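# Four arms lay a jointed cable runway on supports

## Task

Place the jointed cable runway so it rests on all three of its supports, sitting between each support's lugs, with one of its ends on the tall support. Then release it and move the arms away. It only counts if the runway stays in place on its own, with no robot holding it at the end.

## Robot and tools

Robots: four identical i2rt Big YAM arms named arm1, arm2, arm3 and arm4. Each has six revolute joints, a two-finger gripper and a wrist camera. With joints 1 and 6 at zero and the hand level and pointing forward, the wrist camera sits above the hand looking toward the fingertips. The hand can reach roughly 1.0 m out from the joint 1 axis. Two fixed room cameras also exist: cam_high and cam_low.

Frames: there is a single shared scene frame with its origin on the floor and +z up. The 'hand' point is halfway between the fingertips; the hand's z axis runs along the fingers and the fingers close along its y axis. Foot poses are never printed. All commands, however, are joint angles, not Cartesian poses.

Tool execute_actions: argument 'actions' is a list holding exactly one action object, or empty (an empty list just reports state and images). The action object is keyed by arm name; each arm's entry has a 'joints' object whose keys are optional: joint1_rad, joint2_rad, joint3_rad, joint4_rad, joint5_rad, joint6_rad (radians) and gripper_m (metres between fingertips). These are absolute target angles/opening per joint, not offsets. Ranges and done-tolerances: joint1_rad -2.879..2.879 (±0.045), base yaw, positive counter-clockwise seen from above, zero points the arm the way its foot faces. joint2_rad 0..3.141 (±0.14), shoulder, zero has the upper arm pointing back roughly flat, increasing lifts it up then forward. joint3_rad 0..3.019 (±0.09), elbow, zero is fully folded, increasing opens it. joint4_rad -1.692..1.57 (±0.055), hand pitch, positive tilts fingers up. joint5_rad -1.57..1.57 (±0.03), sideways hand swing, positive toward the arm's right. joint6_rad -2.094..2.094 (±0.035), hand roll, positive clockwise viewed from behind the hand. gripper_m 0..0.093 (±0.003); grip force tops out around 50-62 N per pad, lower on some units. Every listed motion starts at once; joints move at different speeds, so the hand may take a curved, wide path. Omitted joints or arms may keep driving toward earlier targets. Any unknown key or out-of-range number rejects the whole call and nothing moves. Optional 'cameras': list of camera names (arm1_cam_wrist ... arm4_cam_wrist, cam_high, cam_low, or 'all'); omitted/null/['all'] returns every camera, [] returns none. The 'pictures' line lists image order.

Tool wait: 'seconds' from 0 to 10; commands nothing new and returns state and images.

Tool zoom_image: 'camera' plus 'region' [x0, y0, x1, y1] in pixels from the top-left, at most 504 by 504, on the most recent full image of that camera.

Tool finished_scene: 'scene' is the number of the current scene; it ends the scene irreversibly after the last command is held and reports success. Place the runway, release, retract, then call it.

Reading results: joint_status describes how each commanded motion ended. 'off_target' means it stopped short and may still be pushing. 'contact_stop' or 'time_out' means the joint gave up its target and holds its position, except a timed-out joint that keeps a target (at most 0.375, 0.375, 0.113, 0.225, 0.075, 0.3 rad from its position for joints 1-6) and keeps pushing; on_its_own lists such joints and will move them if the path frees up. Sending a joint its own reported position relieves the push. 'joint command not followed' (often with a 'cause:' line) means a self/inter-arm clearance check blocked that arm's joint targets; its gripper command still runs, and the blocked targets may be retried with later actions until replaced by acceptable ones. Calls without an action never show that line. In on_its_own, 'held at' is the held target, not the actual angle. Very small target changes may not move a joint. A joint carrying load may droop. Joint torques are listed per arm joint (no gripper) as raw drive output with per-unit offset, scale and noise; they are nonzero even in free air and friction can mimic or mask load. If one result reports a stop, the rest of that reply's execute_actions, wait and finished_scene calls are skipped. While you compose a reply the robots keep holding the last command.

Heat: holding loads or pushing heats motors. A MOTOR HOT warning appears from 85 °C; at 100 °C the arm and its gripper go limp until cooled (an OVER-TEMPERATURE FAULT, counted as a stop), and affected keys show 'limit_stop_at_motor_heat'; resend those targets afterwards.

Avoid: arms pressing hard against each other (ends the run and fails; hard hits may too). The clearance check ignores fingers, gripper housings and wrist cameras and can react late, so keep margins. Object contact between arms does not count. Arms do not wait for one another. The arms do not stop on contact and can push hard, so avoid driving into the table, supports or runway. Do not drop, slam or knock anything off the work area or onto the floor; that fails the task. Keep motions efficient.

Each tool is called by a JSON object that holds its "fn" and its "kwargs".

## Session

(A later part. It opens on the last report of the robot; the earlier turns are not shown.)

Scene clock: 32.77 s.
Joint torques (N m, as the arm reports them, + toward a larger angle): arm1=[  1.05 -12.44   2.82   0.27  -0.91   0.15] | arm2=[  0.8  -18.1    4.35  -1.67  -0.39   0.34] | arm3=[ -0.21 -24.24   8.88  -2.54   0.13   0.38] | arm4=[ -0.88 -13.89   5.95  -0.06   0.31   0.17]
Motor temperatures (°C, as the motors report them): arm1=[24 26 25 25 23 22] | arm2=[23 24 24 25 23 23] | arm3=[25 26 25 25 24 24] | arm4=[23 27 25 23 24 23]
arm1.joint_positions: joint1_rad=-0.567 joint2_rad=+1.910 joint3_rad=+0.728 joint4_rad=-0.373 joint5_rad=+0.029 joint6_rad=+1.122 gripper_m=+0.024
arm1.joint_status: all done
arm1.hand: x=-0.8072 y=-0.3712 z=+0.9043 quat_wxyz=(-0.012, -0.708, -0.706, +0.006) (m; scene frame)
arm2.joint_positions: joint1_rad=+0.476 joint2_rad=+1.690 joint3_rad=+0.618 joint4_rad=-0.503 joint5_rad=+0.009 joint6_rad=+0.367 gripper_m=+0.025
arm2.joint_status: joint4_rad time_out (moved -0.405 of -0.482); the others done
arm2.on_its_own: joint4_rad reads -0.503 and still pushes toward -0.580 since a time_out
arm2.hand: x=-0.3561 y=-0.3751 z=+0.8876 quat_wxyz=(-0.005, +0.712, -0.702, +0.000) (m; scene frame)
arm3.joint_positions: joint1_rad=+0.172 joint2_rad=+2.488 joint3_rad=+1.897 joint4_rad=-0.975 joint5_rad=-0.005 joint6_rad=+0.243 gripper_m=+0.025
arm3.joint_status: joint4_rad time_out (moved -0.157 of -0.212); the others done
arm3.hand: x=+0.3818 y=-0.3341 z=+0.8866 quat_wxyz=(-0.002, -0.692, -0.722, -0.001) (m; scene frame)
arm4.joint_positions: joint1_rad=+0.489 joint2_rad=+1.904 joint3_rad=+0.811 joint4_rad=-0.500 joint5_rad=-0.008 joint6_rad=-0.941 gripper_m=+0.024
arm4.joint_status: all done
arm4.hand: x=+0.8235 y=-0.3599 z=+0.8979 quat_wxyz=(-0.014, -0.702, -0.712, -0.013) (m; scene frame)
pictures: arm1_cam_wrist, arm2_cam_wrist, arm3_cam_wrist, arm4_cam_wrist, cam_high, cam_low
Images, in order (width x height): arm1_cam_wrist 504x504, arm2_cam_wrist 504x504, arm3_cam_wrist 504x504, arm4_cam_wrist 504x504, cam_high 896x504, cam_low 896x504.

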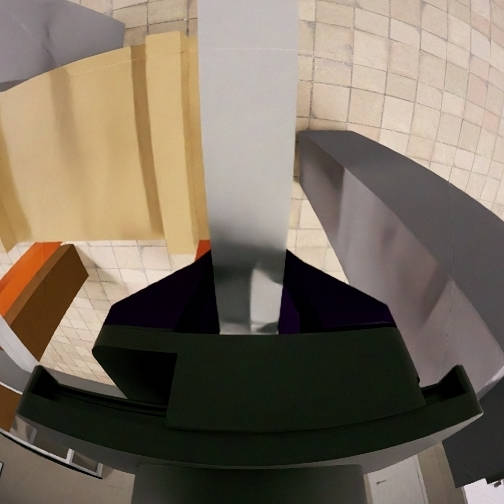

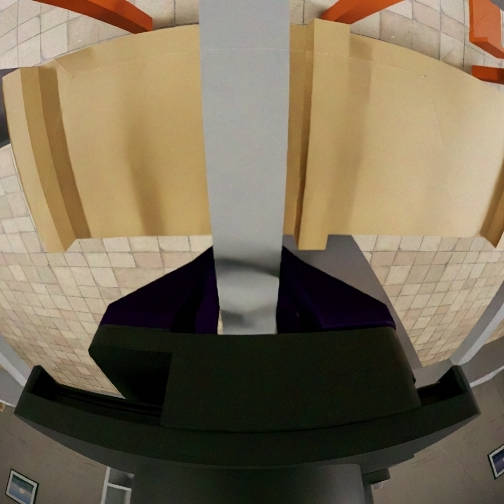

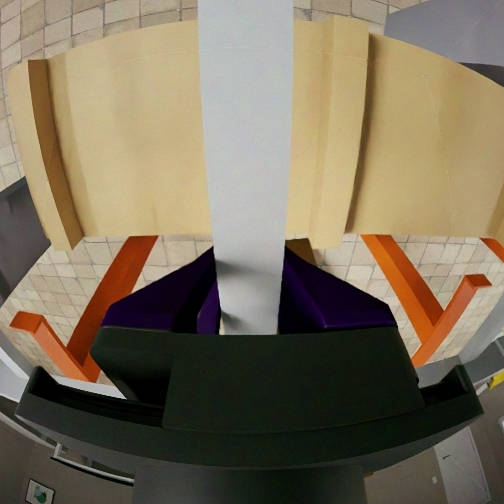

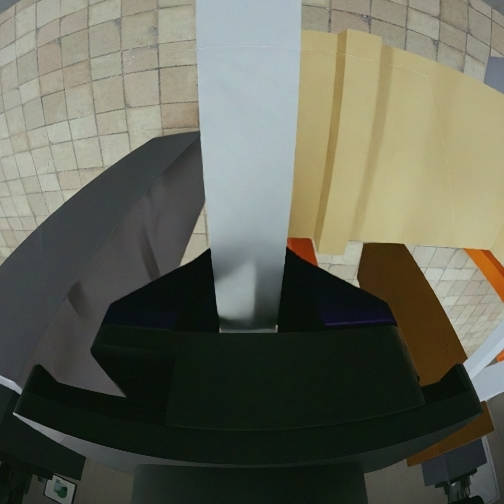

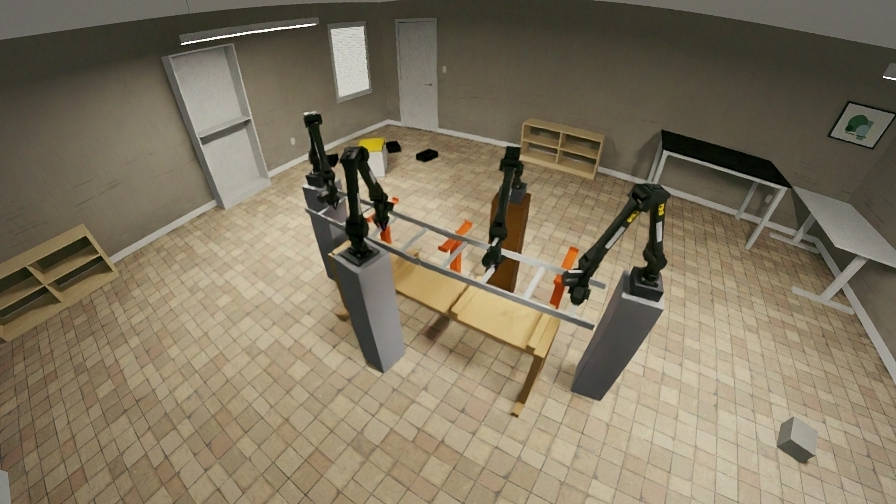

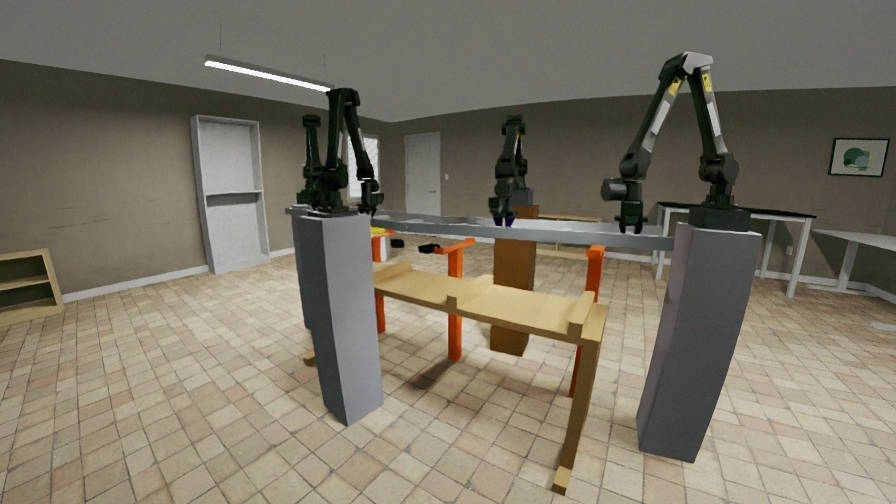

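{"fn": "execute_actions", "kwargs": {"actions": [{"arm1":{"joints":{"joint1_rad":-0.055,"joint2_rad":1.838,"joint3_rad":0.624,"joint4_rad":-0.357,"joint6_rad":1.633}},"arm2":{"joints":{"joint1_rad":0.35,"joint2_rad":1.83,"joint3_rad":1.135,"joint4_rad":-0.78,"joint6_rad":0.24}},"arm3":{"joints":{"joint1_rad":0.256,"joint2_rad":2.08,"joint3_rad":1.255,"joint4_rad":-0.70,"joint6_rad":0.35}},"arm4":{"joints":{"joint1_rad":0.023,"joint2_rad":1.72,"joint3_rad":0.615,"joint4_rad":-0.43,"joint6_rad":-1.396}}}]}}

Scene clock: 35.83 s.
Joint torques (N m, as the arm reports them, + toward a larger angle): arm1=[  0.97 -12.99   2.13   0.03  -0.59   0.18] | arm2=[  0.51 -25.63   8.53  -2.34   0.09   0.14] | arm3=[ -1.17 -22.59   5.32  -1.68   0.7    0.35] | arm4=[  0.12 -12.15   4.55   0.25  -0.16   0.27]
Motor temperatures (°C, as the motors report them): arm1=[24 26 25 25 23 22] | arm2=[23 25 24 25 23 23] | arm3=[25 27 25 25 24 24] | arm4=[23 27 25 23 24 23]
arm1.joint_positions: joint1_rad=-0.074 joint2_rad=+1.857 joint3_rad=+0.639 joint4_rad=-0.350 joint5_rad=+0.020 joint6_rad=+1.612 gripper_m=+0.024
arm1.joint_status: all done
arm1.hand: x=-0.8028 y=-0.1995 z=+0.9105 quat_wxyz=(-0.008, -0.707, -0.707, +0.000) (m; scene frame)
arm2.joint_positions: joint1_rad=+0.341 joint2_rad=+1.969 joint3_rad=+1.096 joint4_rad=-0.685 joint5_rad=-0.003 joint6_rad=+0.223 gripper_m=+0.025
arm2.joint_status: joint4_rad time_out (moved -0.182 of -0.277); the others done
arm2.on_its_own: joint4_rad reads -0.685 and still pushes toward -0.780 since a time_out
arm2.hand: x=-0.3571 y=-0.2036 z=+0.8866 quat_wxyz=(-0.004, +0.715, -0.699, -0.010) (m; scene frame)
arm3.joint_positions: joint1_rad=+0.256 joint2_rad=+2.198 joint3_rad=+1.259 joint4_rad=-0.665 joint5_rad=-0.021 joint6_rad=+0.325 gripper_m=+0.025
arm3.joint_status: all done
arm3.hand: x=+0.3790 y=-0.1603 z=+0.8820 quat_wxyz=(+0.012, -0.691, -0.722, -0.016) (m; scene frame)
arm4.joint_positions: joint1_rad=+0.019 joint2_rad=+1.770 joint3_rad=+0.605 joint4_rad=-0.430 joint5_rad=+0.001 joint6_rad=-1.414 gripper_m=+0.024
arm4.joint_status: all done
arm4.hand: x=+0.8232 y=-0.1833 z=+0.9069 quat_wxyz=(-0.015, -0.701, -0.713, -0.013) (m; scene frame)
pictures: arm1_cam_wrist, arm2_cam_wrist, arm3_cam_wrist, arm4_cam_wrist, cam_high, cam_low
Images, in order (width x height): arm1_cam_wrist 504x504, arm2_cam_wrist 504x504, arm3_cam_wrist 504x504, arm4_cam_wrist 504x504, cam_high 896x504, cam_low 896x504.

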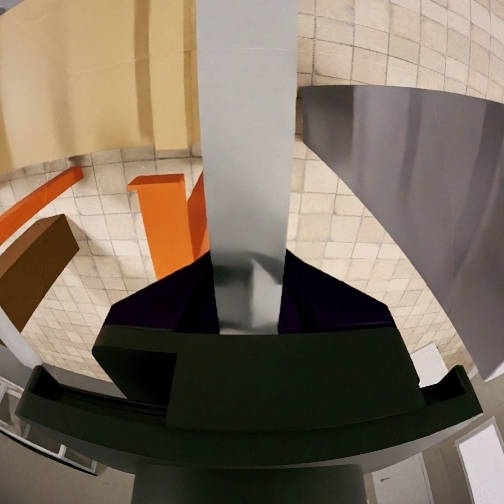

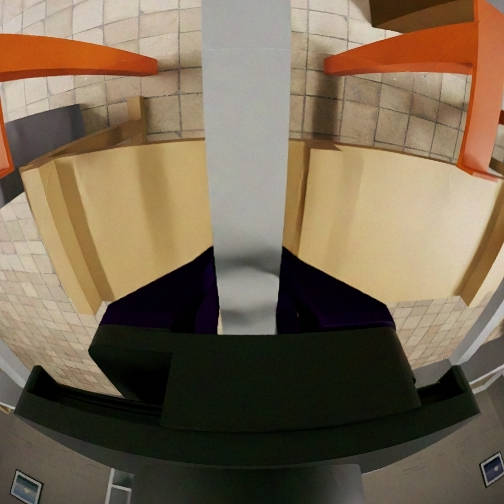

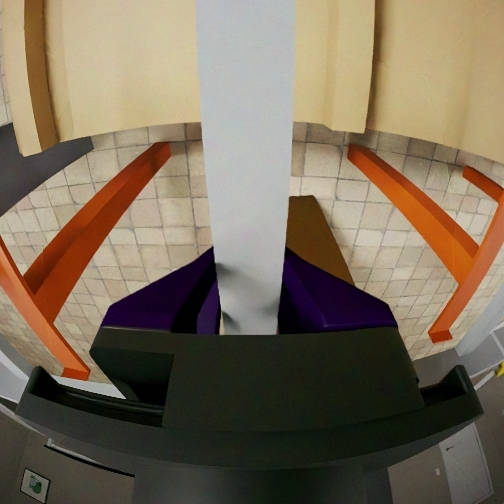

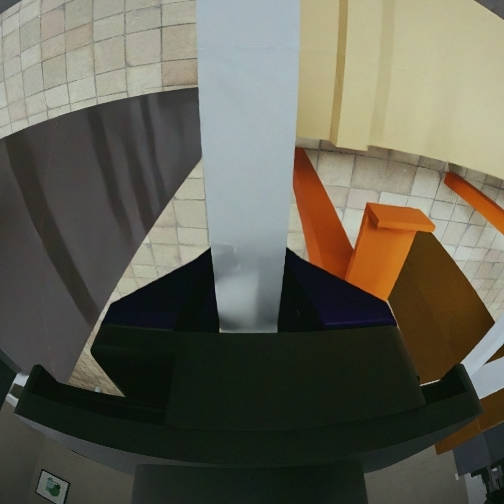

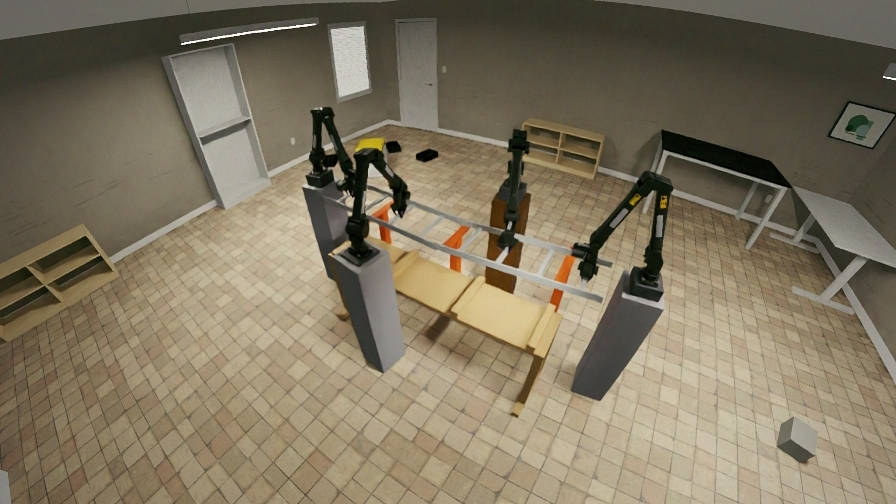

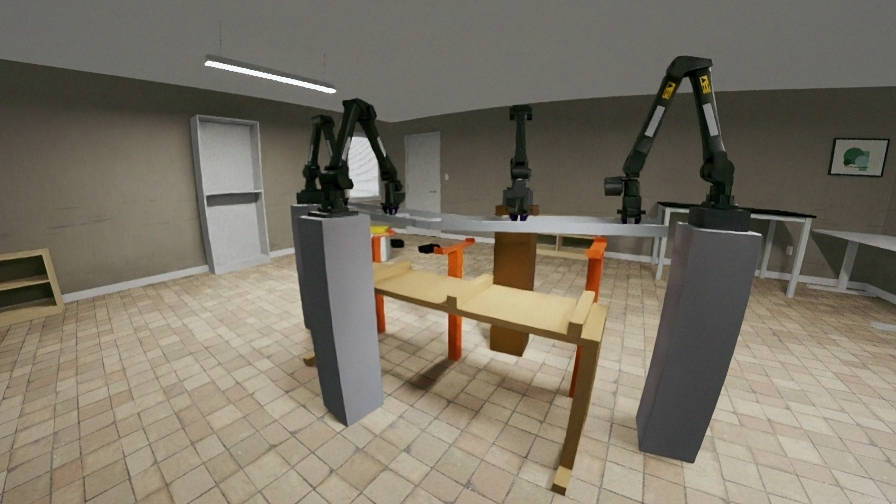

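{"fn": "execute_actions", "kwargs": {"actions": [{"arm1":{"joints":{"joint1_rad":0.418,"joint2_rad":1.925,"joint3_rad":0.775,"joint4_rad":-0.409,"joint6_rad":2.09}},"arm2":{"joints":{"joint1_rad":0.287,"joint2_rad":2.14,"joint3_rad":1.78,"joint4_rad":-1.0,"joint6_rad":0.177}},"arm3":{"joints":{"joint1_rad":0.424,"joint2_rad":1.83,"joint3_rad":0.766,"joint4_rad":-0.43,"joint6_rad":0.52}},"arm4":{"joints":{"joint1_rad":-0.505,"joint2_rad":1.77,"joint3_rad":0.655,"joint4_rad":-0.41,"joint6_rad":-1.924}}}]}}

Scene clock: 38.97 s.
Joint torques (N m, as the arm reports them, + toward a larger angle): arm1=[  0.43 -14.7    4.55  -0.53  -0.19  -0.01] | arm2=[ -0.55 -30.65  14.23  -1.    -0.34   0.06] | arm3=[ -0.09 -19.15   4.1   -1.68  -0.02   0.51] | arm4=[  0.13 -10.57   4.37   0.47  -0.93   0.3 ]
Motor temperatures (°C, as the motors report them): arm1=[24 26 25 25 23 22] | arm2=[23 26 25 25 23 23] | arm3=[25 27 25 25 24 24] | arm4=[23 27 25 23 24 23]
arm1.joint_positions: joint1_rad=+0.404 joint2_rad=+1.947 joint3_rad=+0.766 joint4_rad=-0.391 joint5_rad=+0.008 joint6_rad=+2.087 gripper_m=+0.024
arm1.joint_status: all done
arm1.hand: x=-0.8080 y=-0.0275 z=+0.9001 quat_wxyz=(-0.003, -0.706, -0.708, -0.004) (m; scene frame)
arm2.joint_positions: joint1_rad=+0.291 joint2_rad=+2.270 joint3_rad=+1.689 joint4_rad=-0.940 joint5_rad=+0.008 joint6_rad=+0.169 gripper_m=+0.025
arm2.joint_status: joint3_rad time_out (moved +0.593 of +0.684); joint4_rad time_out (moved -0.255 of -0.315); the others done
arm2.on_its_own: joint3_rad reads +1.689 and still pushes toward +1.780 since a time_out; joint4_rad reads -0.940 and still pushes toward -1.000 since a time_out
arm2.hand: x=-0.3650 y=-0.0325 z=+0.8941 quat_wxyz=(-0.019, +0.716, -0.697, -0.022) (m; scene frame)
arm3.joint_positions: joint1_rad=+0.412 joint2_rad=+1.966 joint3_rad=+0.759 joint4_rad=-0.395 joint5_rad=+0.000 joint6_rad=+0.481 gripper_m=+0.025
arm3.joint_status: joint6_rad time_out (moved +0.156 of +0.195); the others done
arm3.on_its_own: joint6_rad reads +0.481 and still pushes toward +0.520 since a time_out
arm3.hand: x=+0.3692 y=+0.0100 z=+0.8899 quat_wxyz=(+0.016, -0.691, -0.723, -0.004) (m; scene frame)
arm4.joint_positions: joint1_rad=-0.512 joint2_rad=+1.790 joint3_rad=+0.650 joint4_rad=-0.416 joint5_rad=+0.018 joint6_rad=-1.944 gripper_m=+0.024
arm4.joint_status: all done
arm4.hand: x=+0.8156 y=-0.0109 z=+0.9066 quat_wxyz=(+0.002, -0.701, -0.713, -0.008) (m; scene frame)
pictures: arm1_cam_wrist, arm2_cam_wrist, arm3_cam_wrist, arm4_cam_wrist, cam_high, cam_low
Images, in order (width x height): arm1_cam_wrist 504x504, arm2_cam_wrist 504x504, arm3_cam_wrist 504x504, arm4_cam_wrist 504x504, cam_high 896x504, cam_low 896x504.

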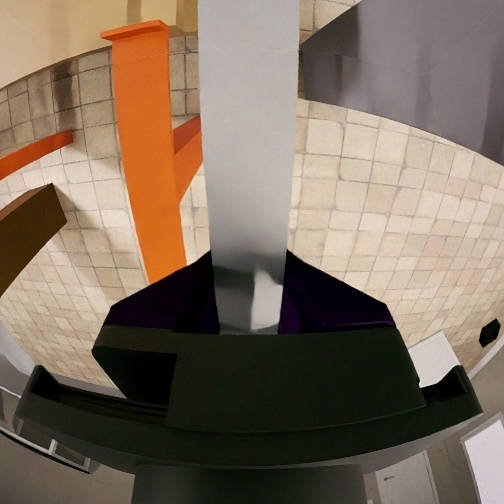

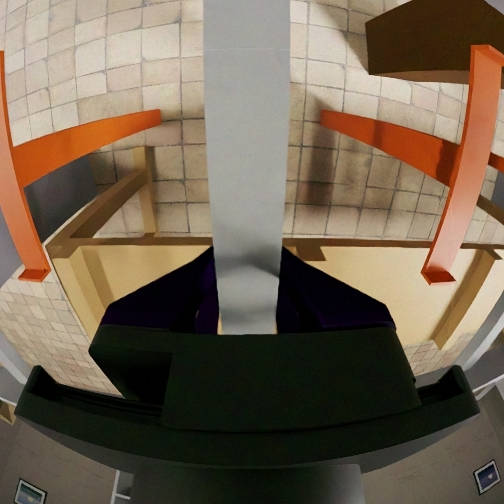

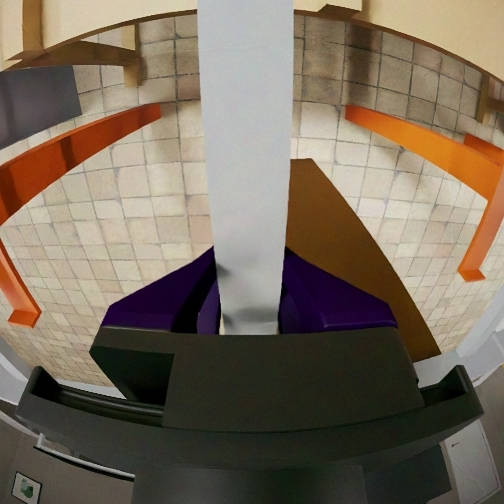

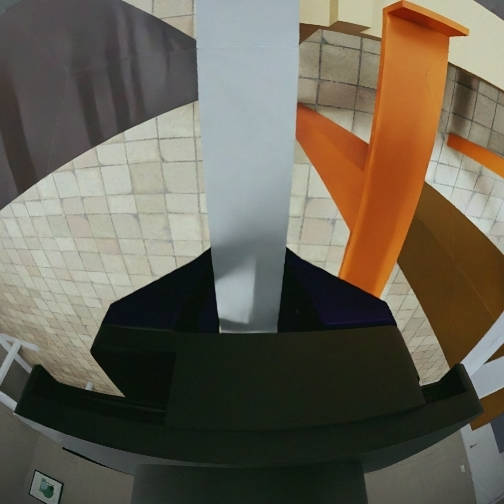

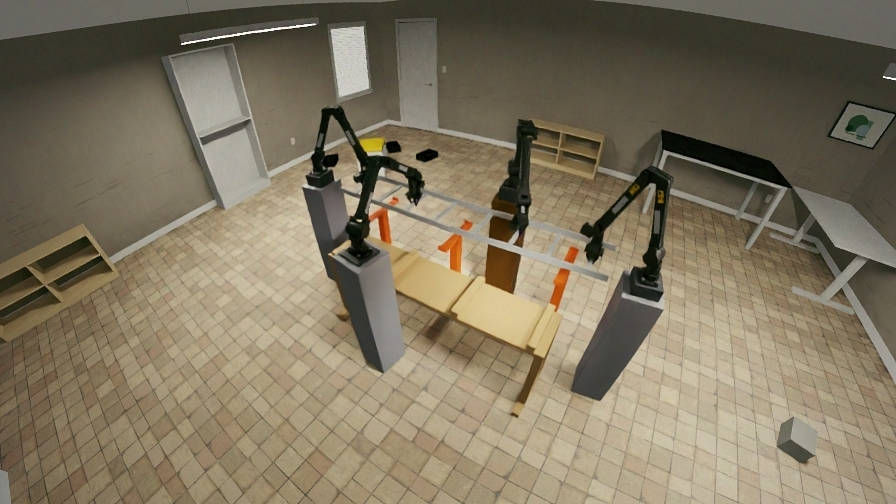

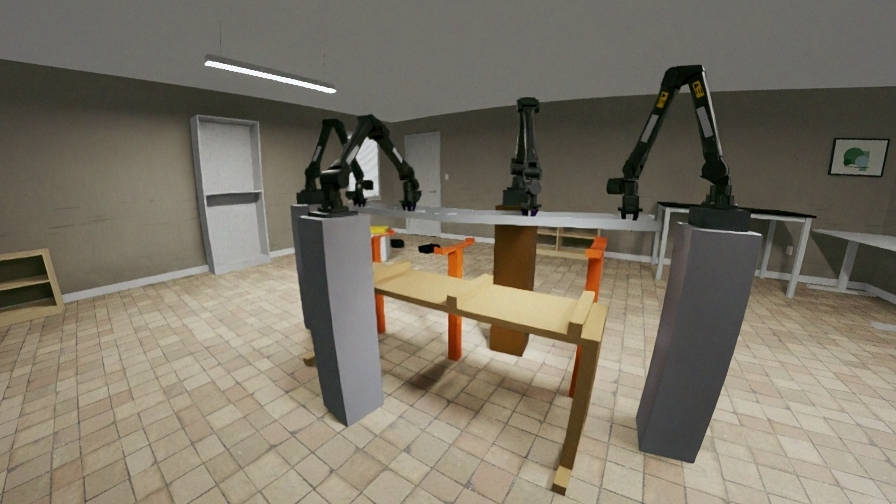

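{"fn": "execute_actions", "kwargs": {"actions": [{"arm1":{"joints":{"joint1_rad":0.43,"joint2_rad":2.105,"joint3_rad":0.803,"joint4_rad":-0.256}},"arm2":{"joints":{"joint2_rad":2.235,"joint3_rad":1.77,"joint4_rad":-0.92}},"arm3":{"joints":{"joint2_rad":2.02,"joint3_rad":0.80,"joint4_rad":-0.265,"joint6_rad":0.5}},"arm4":{"joints":{"joint1_rad":-0.49,"joint2_rad":1.995,"joint3_rad":0.67,"joint4_rad":-0.228}}}]}}

Scene clock: 40.33 s.
Joint torques (N m, as the arm reports them, + toward a larger angle): arm1=[  1.51 -15.8    2.71  -0.4   -0.46  -0.03] | arm2=[ -0.53 -31.53  12.59  -0.92  -0.41   0.05] | arm3=[ -0.11 -19.85   2.45  -1.38  -0.27   0.28] | arm4=[  0.29 -10.85   2.08   0.47  -0.56   0.19]
Motor temperatures (°C, as the motors report them): arm1=[24 26 25 25 23 22] | arm2=[23 26 26 25 23 23] | arm3=[25 27 25 25 24 24] | arm4=[23 27 25 23 25 23]
arm1.joint_positions: joint1_rad=+0.405 joint2_rad=+2.134 joint3_rad=+0.797 joint4_rad=-0.240 joint5_rad=+0.016 joint6_rad=+2.089 gripper_m=+0.024
arm1.joint_status: all done
arm1.hand: x=-0.8074 y=-0.0282 z=+0.8386 quat_wxyz=(-0.006, -0.707, -0.708, +0.000) (m; scene frame)
arm2.joint_positions: joint1_rad=+0.291 joint2_rad=+2.371 joint3_rad=+1.697 joint4_rad=-0.868 joint5_rad=+0.009 joint6_rad=+0.171 gripper_m=+0.025
arm2.joint_status: all done
arm2.hand: x=-0.3646 y=-0.0346 z=+0.8342 quat_wxyz=(-0.014, +0.716, -0.698, -0.013) (m; scene frame)
arm3.joint_positions: joint1_rad=+0.412 joint2_rad=+2.156 joint3_rad=+0.798 joint4_rad=-0.236 joint5_rad=+0.007 joint6_rad=+0.480 gripper_m=+0.025
arm3.joint_status: all done
arm3.hand: x=+0.3701 y=+0.0059 z=+0.8283 quat_wxyz=(+0.013, -0.691, -0.723, +0.000) (m; scene frame)
arm4.joint_positions: joint1_rad=-0.502 joint2_rad=+2.005 joint3_rad=+0.669 joint4_rad=-0.235 joint5_rad=+0.010 joint6_rad=-1.935 gripper_m=+0.024
arm4.joint_status: all done
arm4.hand: x=+0.8167 y=-0.0164 z=+0.8422 quat_wxyz=(-0.006, -0.701, -0.713, -0.008) (m; scene frame)
pictures: arm1_cam_wrist, arm2_cam_wrist, arm3_cam_wrist, arm4_cam_wrist, cam_high, cam_low
Images, in order (width x height): arm1_cam_wrist 504x504, arm2_cam_wrist 504x504, arm3_cam_wrist 504x504, arm4_cam_wrist 504x504, cam_high 896x504, cam_low 896x504.

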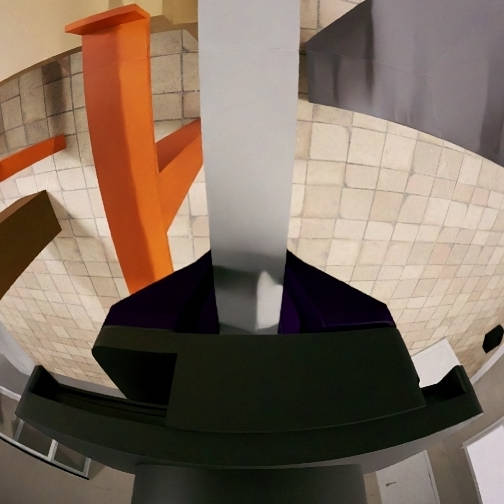

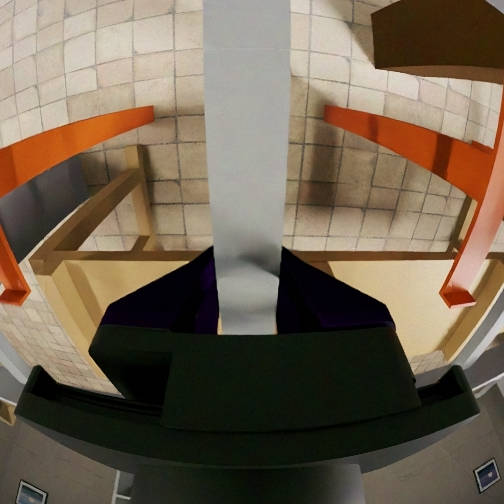

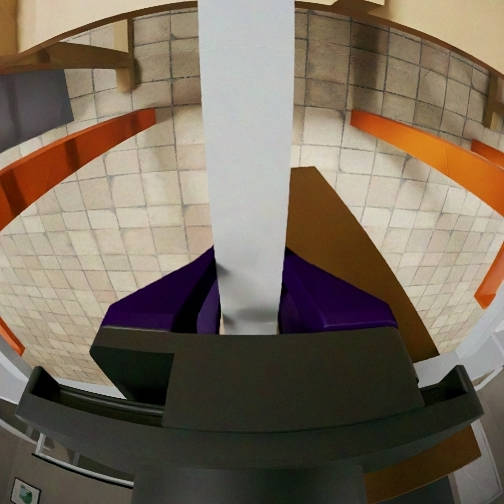

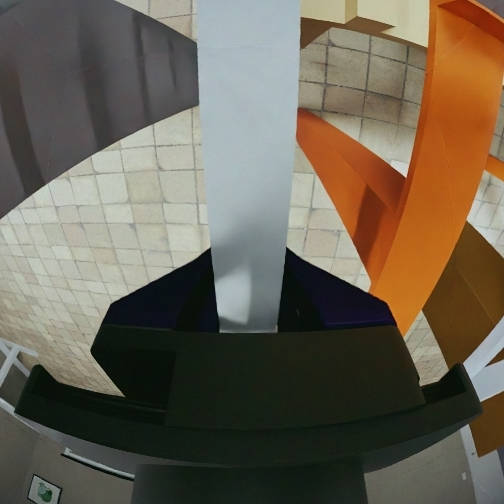

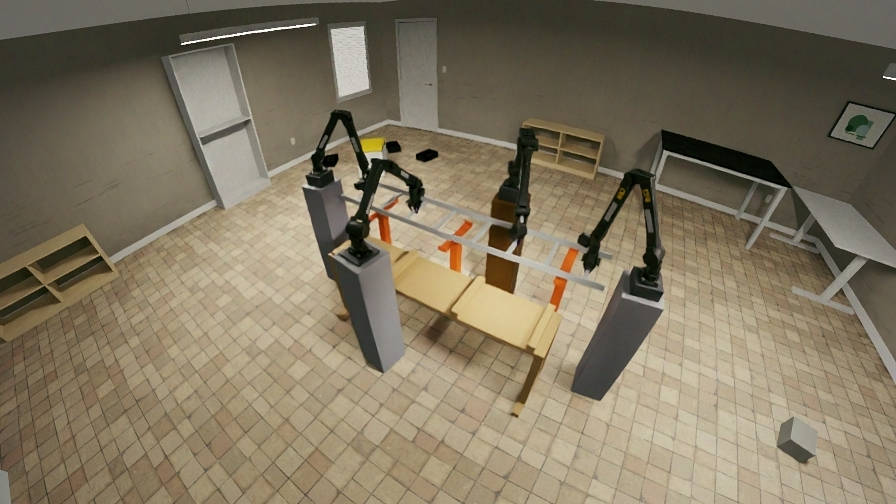

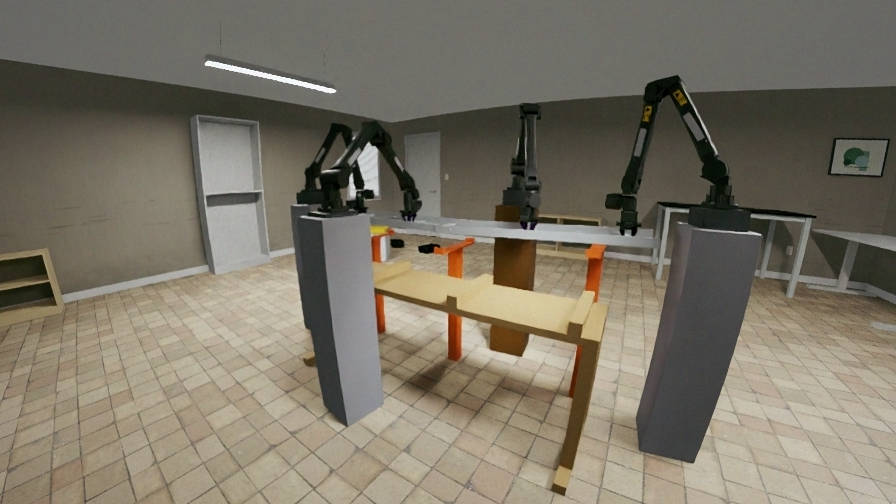

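{"fn": "execute_actions", "kwargs": {"actions": [{"arm1":{"joints":{"joint1_rad":0.44,"joint2_rad":2.30,"joint3_rad":0.865,"joint4_rad":-0.12}},"arm2":{"joints":{"joint2_rad":2.35,"joint3_rad":1.79,"joint4_rad":-0.83}},"arm3":{"joints":{"joint2_rad":2.19,"joint3_rad":0.845,"joint4_rad":-0.145}},"arm4":{"joints":{"joint2_rad":2.135,"joint3_rad":0.70,"joint4_rad":-0.12}}}]}}

{"fn": "zoom_image", "kwargs": {"camera": "cam_low", "region": [350,200,680,290]}}

{"fn": "zoom_image", "kwargs": {"camera": "cam_high", "region": [330,170,630,320]}}

Scene clock: 41.63 s.
Joint torques (N m, as the arm reports them, + toward a larger angle): arm1=[  1.65 -16.92   0.6   -0.2   -0.41  -0.1 ] | arm2=[ -0.37 -32.09  11.22  -0.7   -0.53   0.04] | arm3=[ -0.3  -20.01   0.78  -0.85  -0.05   0.23] | arm4=[  0.06 -11.38   0.81   0.6   -0.75   0.12]
Motor temperatures (°C, as the motors report them): arm1=[24 26 25 25 23 22] | arm2=[23 26 26 25 23 23] | arm3=[25 27 25 25 24 24] | arm4=[23 27 25 23 25 23]
arm1.joint_positions: joint1_rad=+0.410 joint2_rad=+2.333 joint3_rad=+0.868 joint4_rad=-0.108 joint5_rad=+0.014 joint6_rad=+2.096 gripper_m=+0.024
arm1.joint_status: all done
arm1.hand: x=-0.8048 y=-0.0239 z=+0.7734 quat_wxyz=(-0.006, -0.707, -0.707, -0.002) (m; scene frame)
arm2.joint_positions: joint1_rad=+0.289 joint2_rad=+2.487 joint3_rad=+1.727 joint4_rad=-0.778 joint5_rad=+0.013 joint6_rad=+0.172 gripper_m=+0.025
arm2.joint_status: all done
arm2.hand: x=-0.3632 y=-0.0318 z=+0.7712 quat_wxyz=(-0.016, +0.715, -0.699, -0.014) (m; scene frame)
arm3.joint_positions: joint1_rad=+0.414 joint2_rad=+2.318 joint3_rad=+0.851 joint4_rad=-0.127 joint5_rad=+0.001 joint6_rad=+0.485 gripper_m=+0.025
arm3.joint_status: all done
arm3.hand: x=+0.3718 y=+0.0061 z=+0.7754 quat_wxyz=(+0.012, -0.692, -0.722, -0.002) (m; scene frame)
arm4.joint_positions: joint1_rad=-0.497 joint2_rad=+2.148 joint3_rad=+0.701 joint4_rad=-0.130 joint5_rad=+0.014 joint6_rad=-1.928 gripper_m=+0.024
arm4.joint_status: all done
arm4.hand: x=+0.8174 y=-0.0177 z=+0.8002 quat_wxyz=(-0.008, -0.702, -0.712, -0.010) (m; scene frame)
pictures: arm1_cam_wrist, arm2_cam_wrist, arm3_cam_wrist, arm4_cam_wrist, cam_high, cam_low
Images, in order (width x height): arm1_cam_wrist 504x504, arm2_cam_wrist 504x504, arm3_cam_wrist 504x504, arm4_cam_wrist 504x504, cam_high 896x504, cam_low 896x504.

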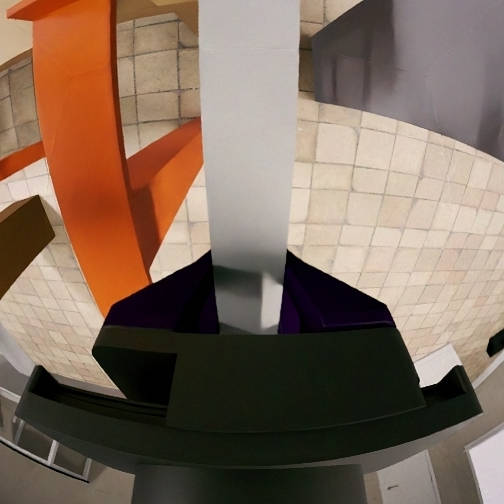

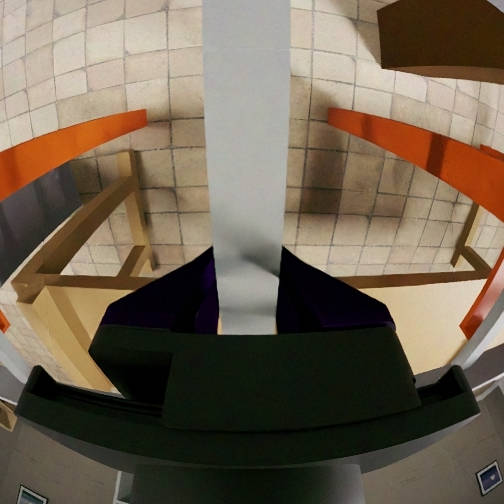

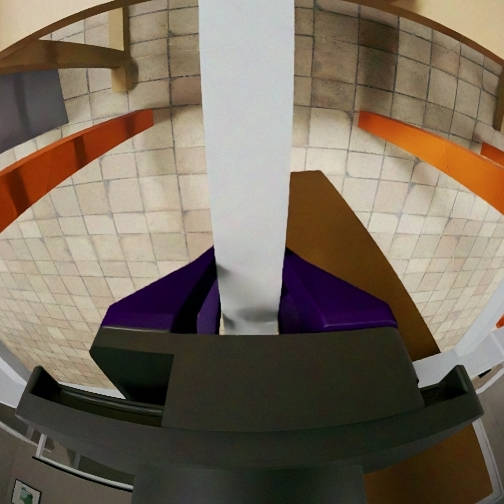

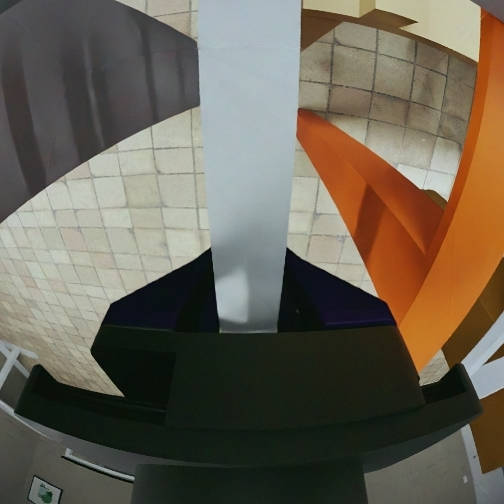

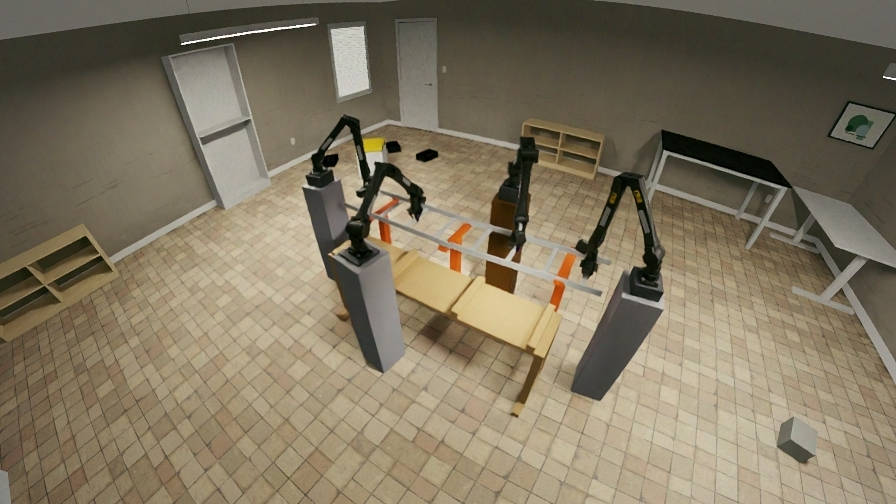

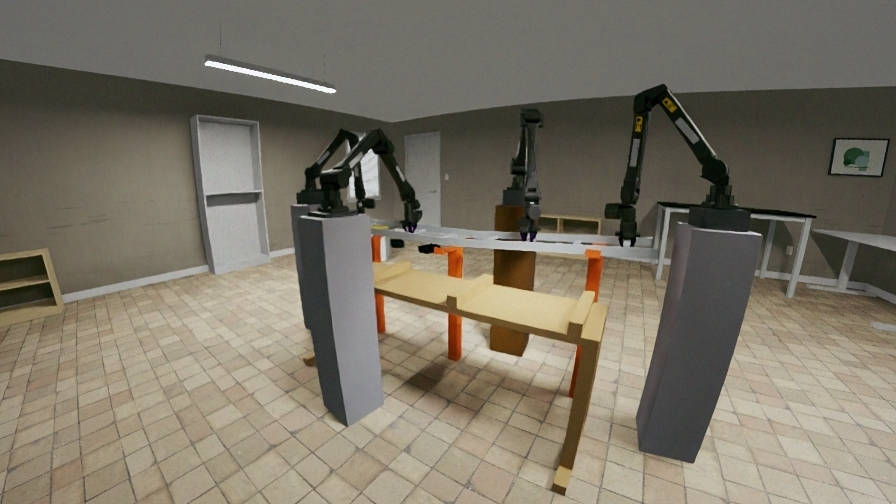

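Region (350, 200, 680, 290) of cam_low's 896x504 image, scaled by 1.527, with more detail than that image has; it fills the top 137 rows of this view, and the rest is white.

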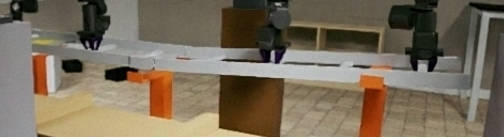

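Region (330, 170, 630, 320) of cam_high's 896x504 image, scaled by 1.680, with more detail than that image has.

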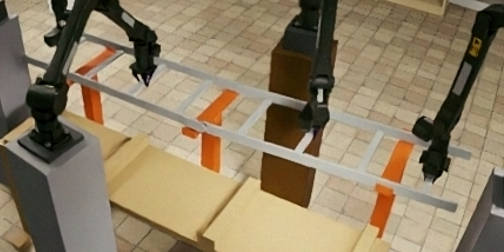

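{"fn": "execute_actions", "kwargs": {"actions": [{"arm1":{"joints":{"joint2_rad":2.42,"joint3_rad":0.905,"joint4_rad":-0.035}},"arm2":{"joints":{"joint2_rad":2.41,"joint3_rad":1.80,"joint4_rad":-0.78}},"arm3":{"joints":{"joint2_rad":2.28,"joint3_rad":0.87,"joint4_rad":-0.08}},"arm4":{"joints":{"joint2_rad":2.20,"joint3_rad":0.715,"joint4_rad":-0.07}}}], "cameras": ["cam_high","cam_low"]}}

{"fn": "zoom_image", "kwargs": {"camera": "cam_low", "region": [350,200,680,290]}}

{"fn": "zoom_image", "kwargs": {"camera": "cam_high", "region": [330,170,630,320]}}

Scene clock: 43.57 s.
Joint torques (N m, as the arm reports them, + toward a larger angle): arm1=[  1.88 -16.29   0.11  -0.03  -0.65  -0.1 ] | arm2=[ -0.21 -30.72  10.93  -0.26  -0.73   0.03] | arm3=[ -0.13 -15.1    2.72   0.53   0.13   0.24] | arm4=[ 0.09 -6.91  2.56  2.3  -0.77  0.11]
Motor temperatures (°C, as the motors report them): arm1=[24 26 25 25 23 22] | arm2=[23 27 26 25 23 23] | arm3=[25 27 24 25 24 24] | arm4=[23 27 25 23 25 23]
arm1.joint_positions: joint1_rad=+0.410 joint2_rad=+2.438 joint3_rad=+0.907 joint4_rad=-0.027 joint5_rad=+0.021 joint6_rad=+2.097 gripper_m=+0.024
arm1.joint_status: all done
arm1.hand: x=-0.8031 y=-0.0240 z=+0.7378 quat_wxyz=(-0.011, -0.707, -0.707, -0.009) (m; scene frame)
arm2.joint_positions: joint1_rad=+0.289 joint2_rad=+2.530 joint3_rad=+1.737 joint4_rad=-0.742 joint5_rad=+0.017 joint6_rad=+0.172 gripper_m=+0.025
arm2.joint_status: all done
arm2.hand: x=-0.3621 y=-0.0321 z=+0.7475 quat_wxyz=(-0.019, +0.714, -0.699, -0.013) (m; scene frame)
arm3.joint_positions: joint1_rad=+0.412 joint2_rad=+2.339 joint3_rad=+0.852 joint4_rad=-0.090 joint5_rad=-0.004 joint6_rad=+0.483 gripper_m=+0.025
arm3.joint_status: all done
arm3.hand: x=+0.3724 y=+0.0056 z=+0.7679 quat_wxyz=(+0.004, -0.692, -0.722, -0.003) (m; scene frame)
arm4.joint_positions: joint1_rad=-0.497 joint2_rad=+2.141 joint3_rad=+0.697 joint4_rad=-0.126 joint5_rad=+0.014 joint6_rad=-1.927 gripper_m=+0.024
arm4.joint_status: joint4_rad time_out (moved +0.004 of +0.060); the others done
arm4.on_its_own: joint4_rad reads -0.126 and still pushes toward -0.070 since a time_out
arm4.hand: x=+0.8170 y=-0.0177 z=+0.8019 quat_wxyz=(-0.005, -0.702, -0.712, -0.009) (m; scene frame)
pictures: cam_high, cam_low
Images, in order (width x height): cam_high 896x504, cam_low 896x504.

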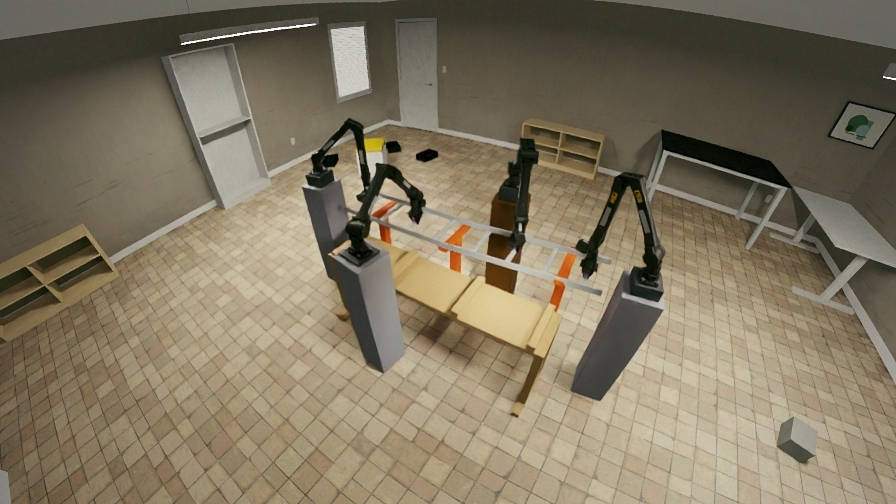

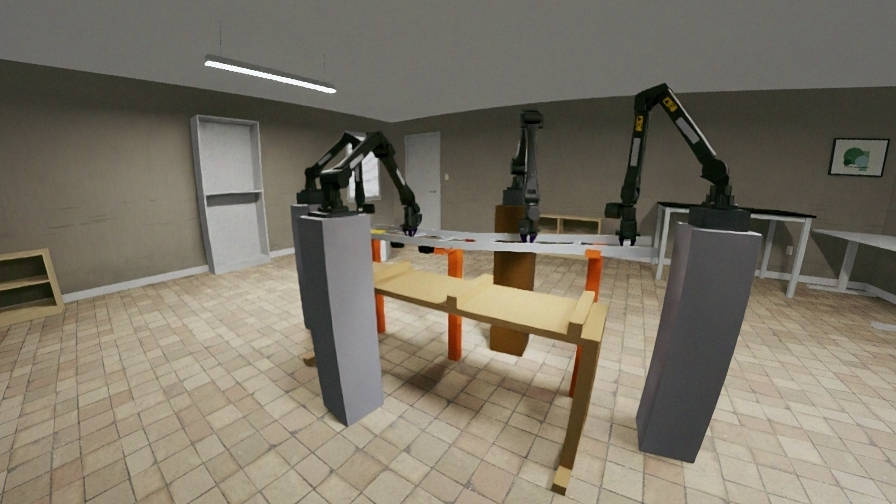

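Region (350, 200, 680, 290) of cam_low's 896x504 image, scaled by 1.527, with more detail than that image has; it fills the top 137 rows of this view, and the rest is white.

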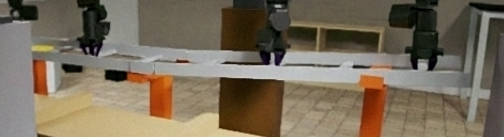

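Region (330, 170, 630, 320) of cam_high's 896x504 image, scaled by 1.680, with more detail than that image has.

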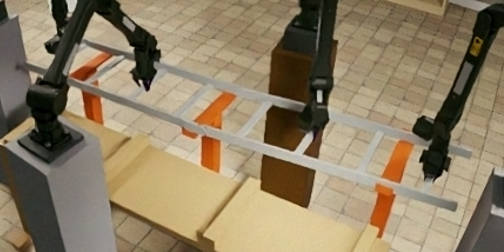

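{"fn": "execute_actions", "kwargs": {"actions": [{"arm1":{"joints":{"joint2_rad":2.51,"joint3_rad":0.935,"joint4_rad":0.025}},"arm2":{"joints":{"joint2_rad":2.48,"joint3_rad":1.81,"joint4_rad":-0.73}},"arm3":{"joints":{"joint2_rad":2.33,"joint3_rad":0.865,"joint4_rad":-0.07}},"arm4":{"joints":{"joint2_rad":2.13,"joint3_rad":0.70,"joint4_rad":-0.125}}}], "cameras": ["cam_high","cam_low"]}}

{"fn": "zoom_image", "kwargs": {"camera": "cam_low", "region": [350,200,680,290]}}

{"fn": "zoom_image", "kwargs": {"camera": "cam_high", "region": [330,170,630,320]}}

Scene clock: 44.47 s.
Joint torques (N m, as the arm reports them, + toward a larger angle): arm1=[  1.78 -10.58   2.66   1.88  -0.73  -0.11] | arm2=[ -0.26 -26.3   11.52   1.26  -0.72   0.04] | arm3=[ -0.17 -11.86   2.28   0.69   0.14   0.25] | arm4=[  0.09 -10.32   1.56   0.7   -0.75   0.11]
Motor temperatures (°C, as the motors report them): arm1=[24 26 24 25 23 22] | arm2=[23 27 27 25 23 23] | arm3=[25 27 24 25 24 24] | arm4=[23 27 25 23 25 23]
arm1.joint_positions: joint1_rad=+0.411 joint2_rad=+2.447 joint3_rad=+0.907 joint4_rad=-0.008 joint5_rad=+0.024 joint6_rad=+2.097 gripper_m=+0.024
arm1.joint_status: all done
arm1.hand: x=-0.8025 y=-0.0238 z=+0.7347 quat_wxyz=(-0.014, -0.707, -0.707, -0.013) (m; scene frame)
arm2.joint_positions: joint1_rad=+0.289 joint2_rad=+2.538 joint3_rad=+1.739 joint4_rad=-0.735 joint5_rad=+0.017 joint6_rad=+0.172 gripper_m=+0.025
arm2.joint_status: all done
arm2.hand: x=-0.3621 y=-0.0321 z=+0.7431 quat_wxyz=(-0.019, +0.714, -0.699, -0.014) (m; scene frame)
arm3.joint_positions: joint1_rad=+0.412 joint2_rad=+2.344 joint3_rad=+0.852 joint4_rad=-0.083 joint5_rad=-0.005 joint6_rad=+0.483 gripper_m=+0.025
arm3.joint_status: all done
arm3.hand: x=+0.3723 y=+0.0060 z=+0.7661 quat_wxyz=(+0.003, -0.692, -0.722, -0.003) (m; scene frame)
arm4.joint_positions: joint1_rad=-0.496 joint2_rad=+2.127 joint3_rad=+0.694 joint4_rad=-0.139 joint5_rad=+0.014 joint6_rad=-1.927 gripper_m=+0.024
arm4.joint_status: all done
arm4.hand: x=+0.8166 y=-0.0177 z=+0.8062 quat_wxyz=(-0.006, -0.702, -0.712, -0.009) (m; scene frame)
pictures: cam_high, cam_low
Images, in order (width x height): cam_high 896x504, cam_low 896x504.

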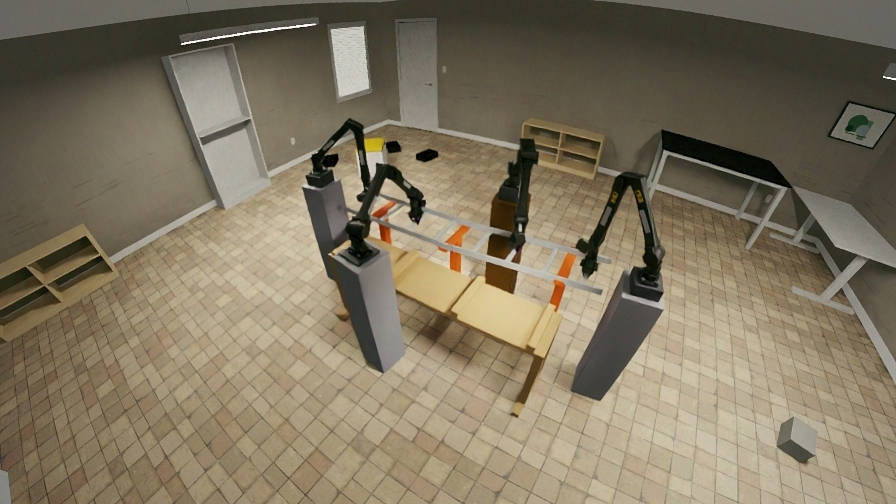

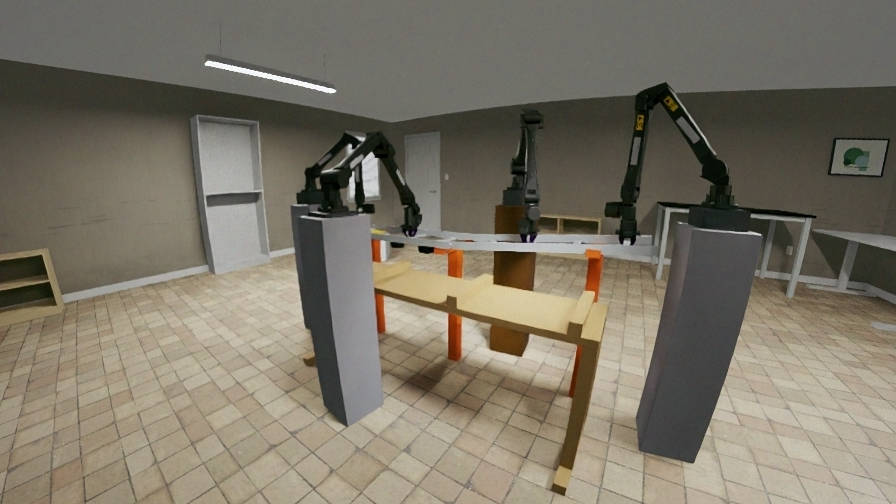

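Region (350, 200, 680, 290) of cam_low's 896x504 image, scaled by 1.527, with more detail than that image has; it fills the top 137 rows of this view, and the rest is white.

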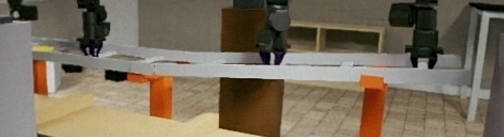

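Region (330, 170, 630, 320) of cam_high's 896x504 image, scaled by 1.680, with more detail than that image has.

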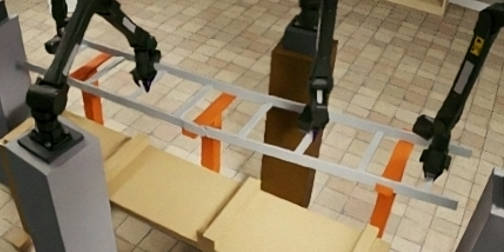

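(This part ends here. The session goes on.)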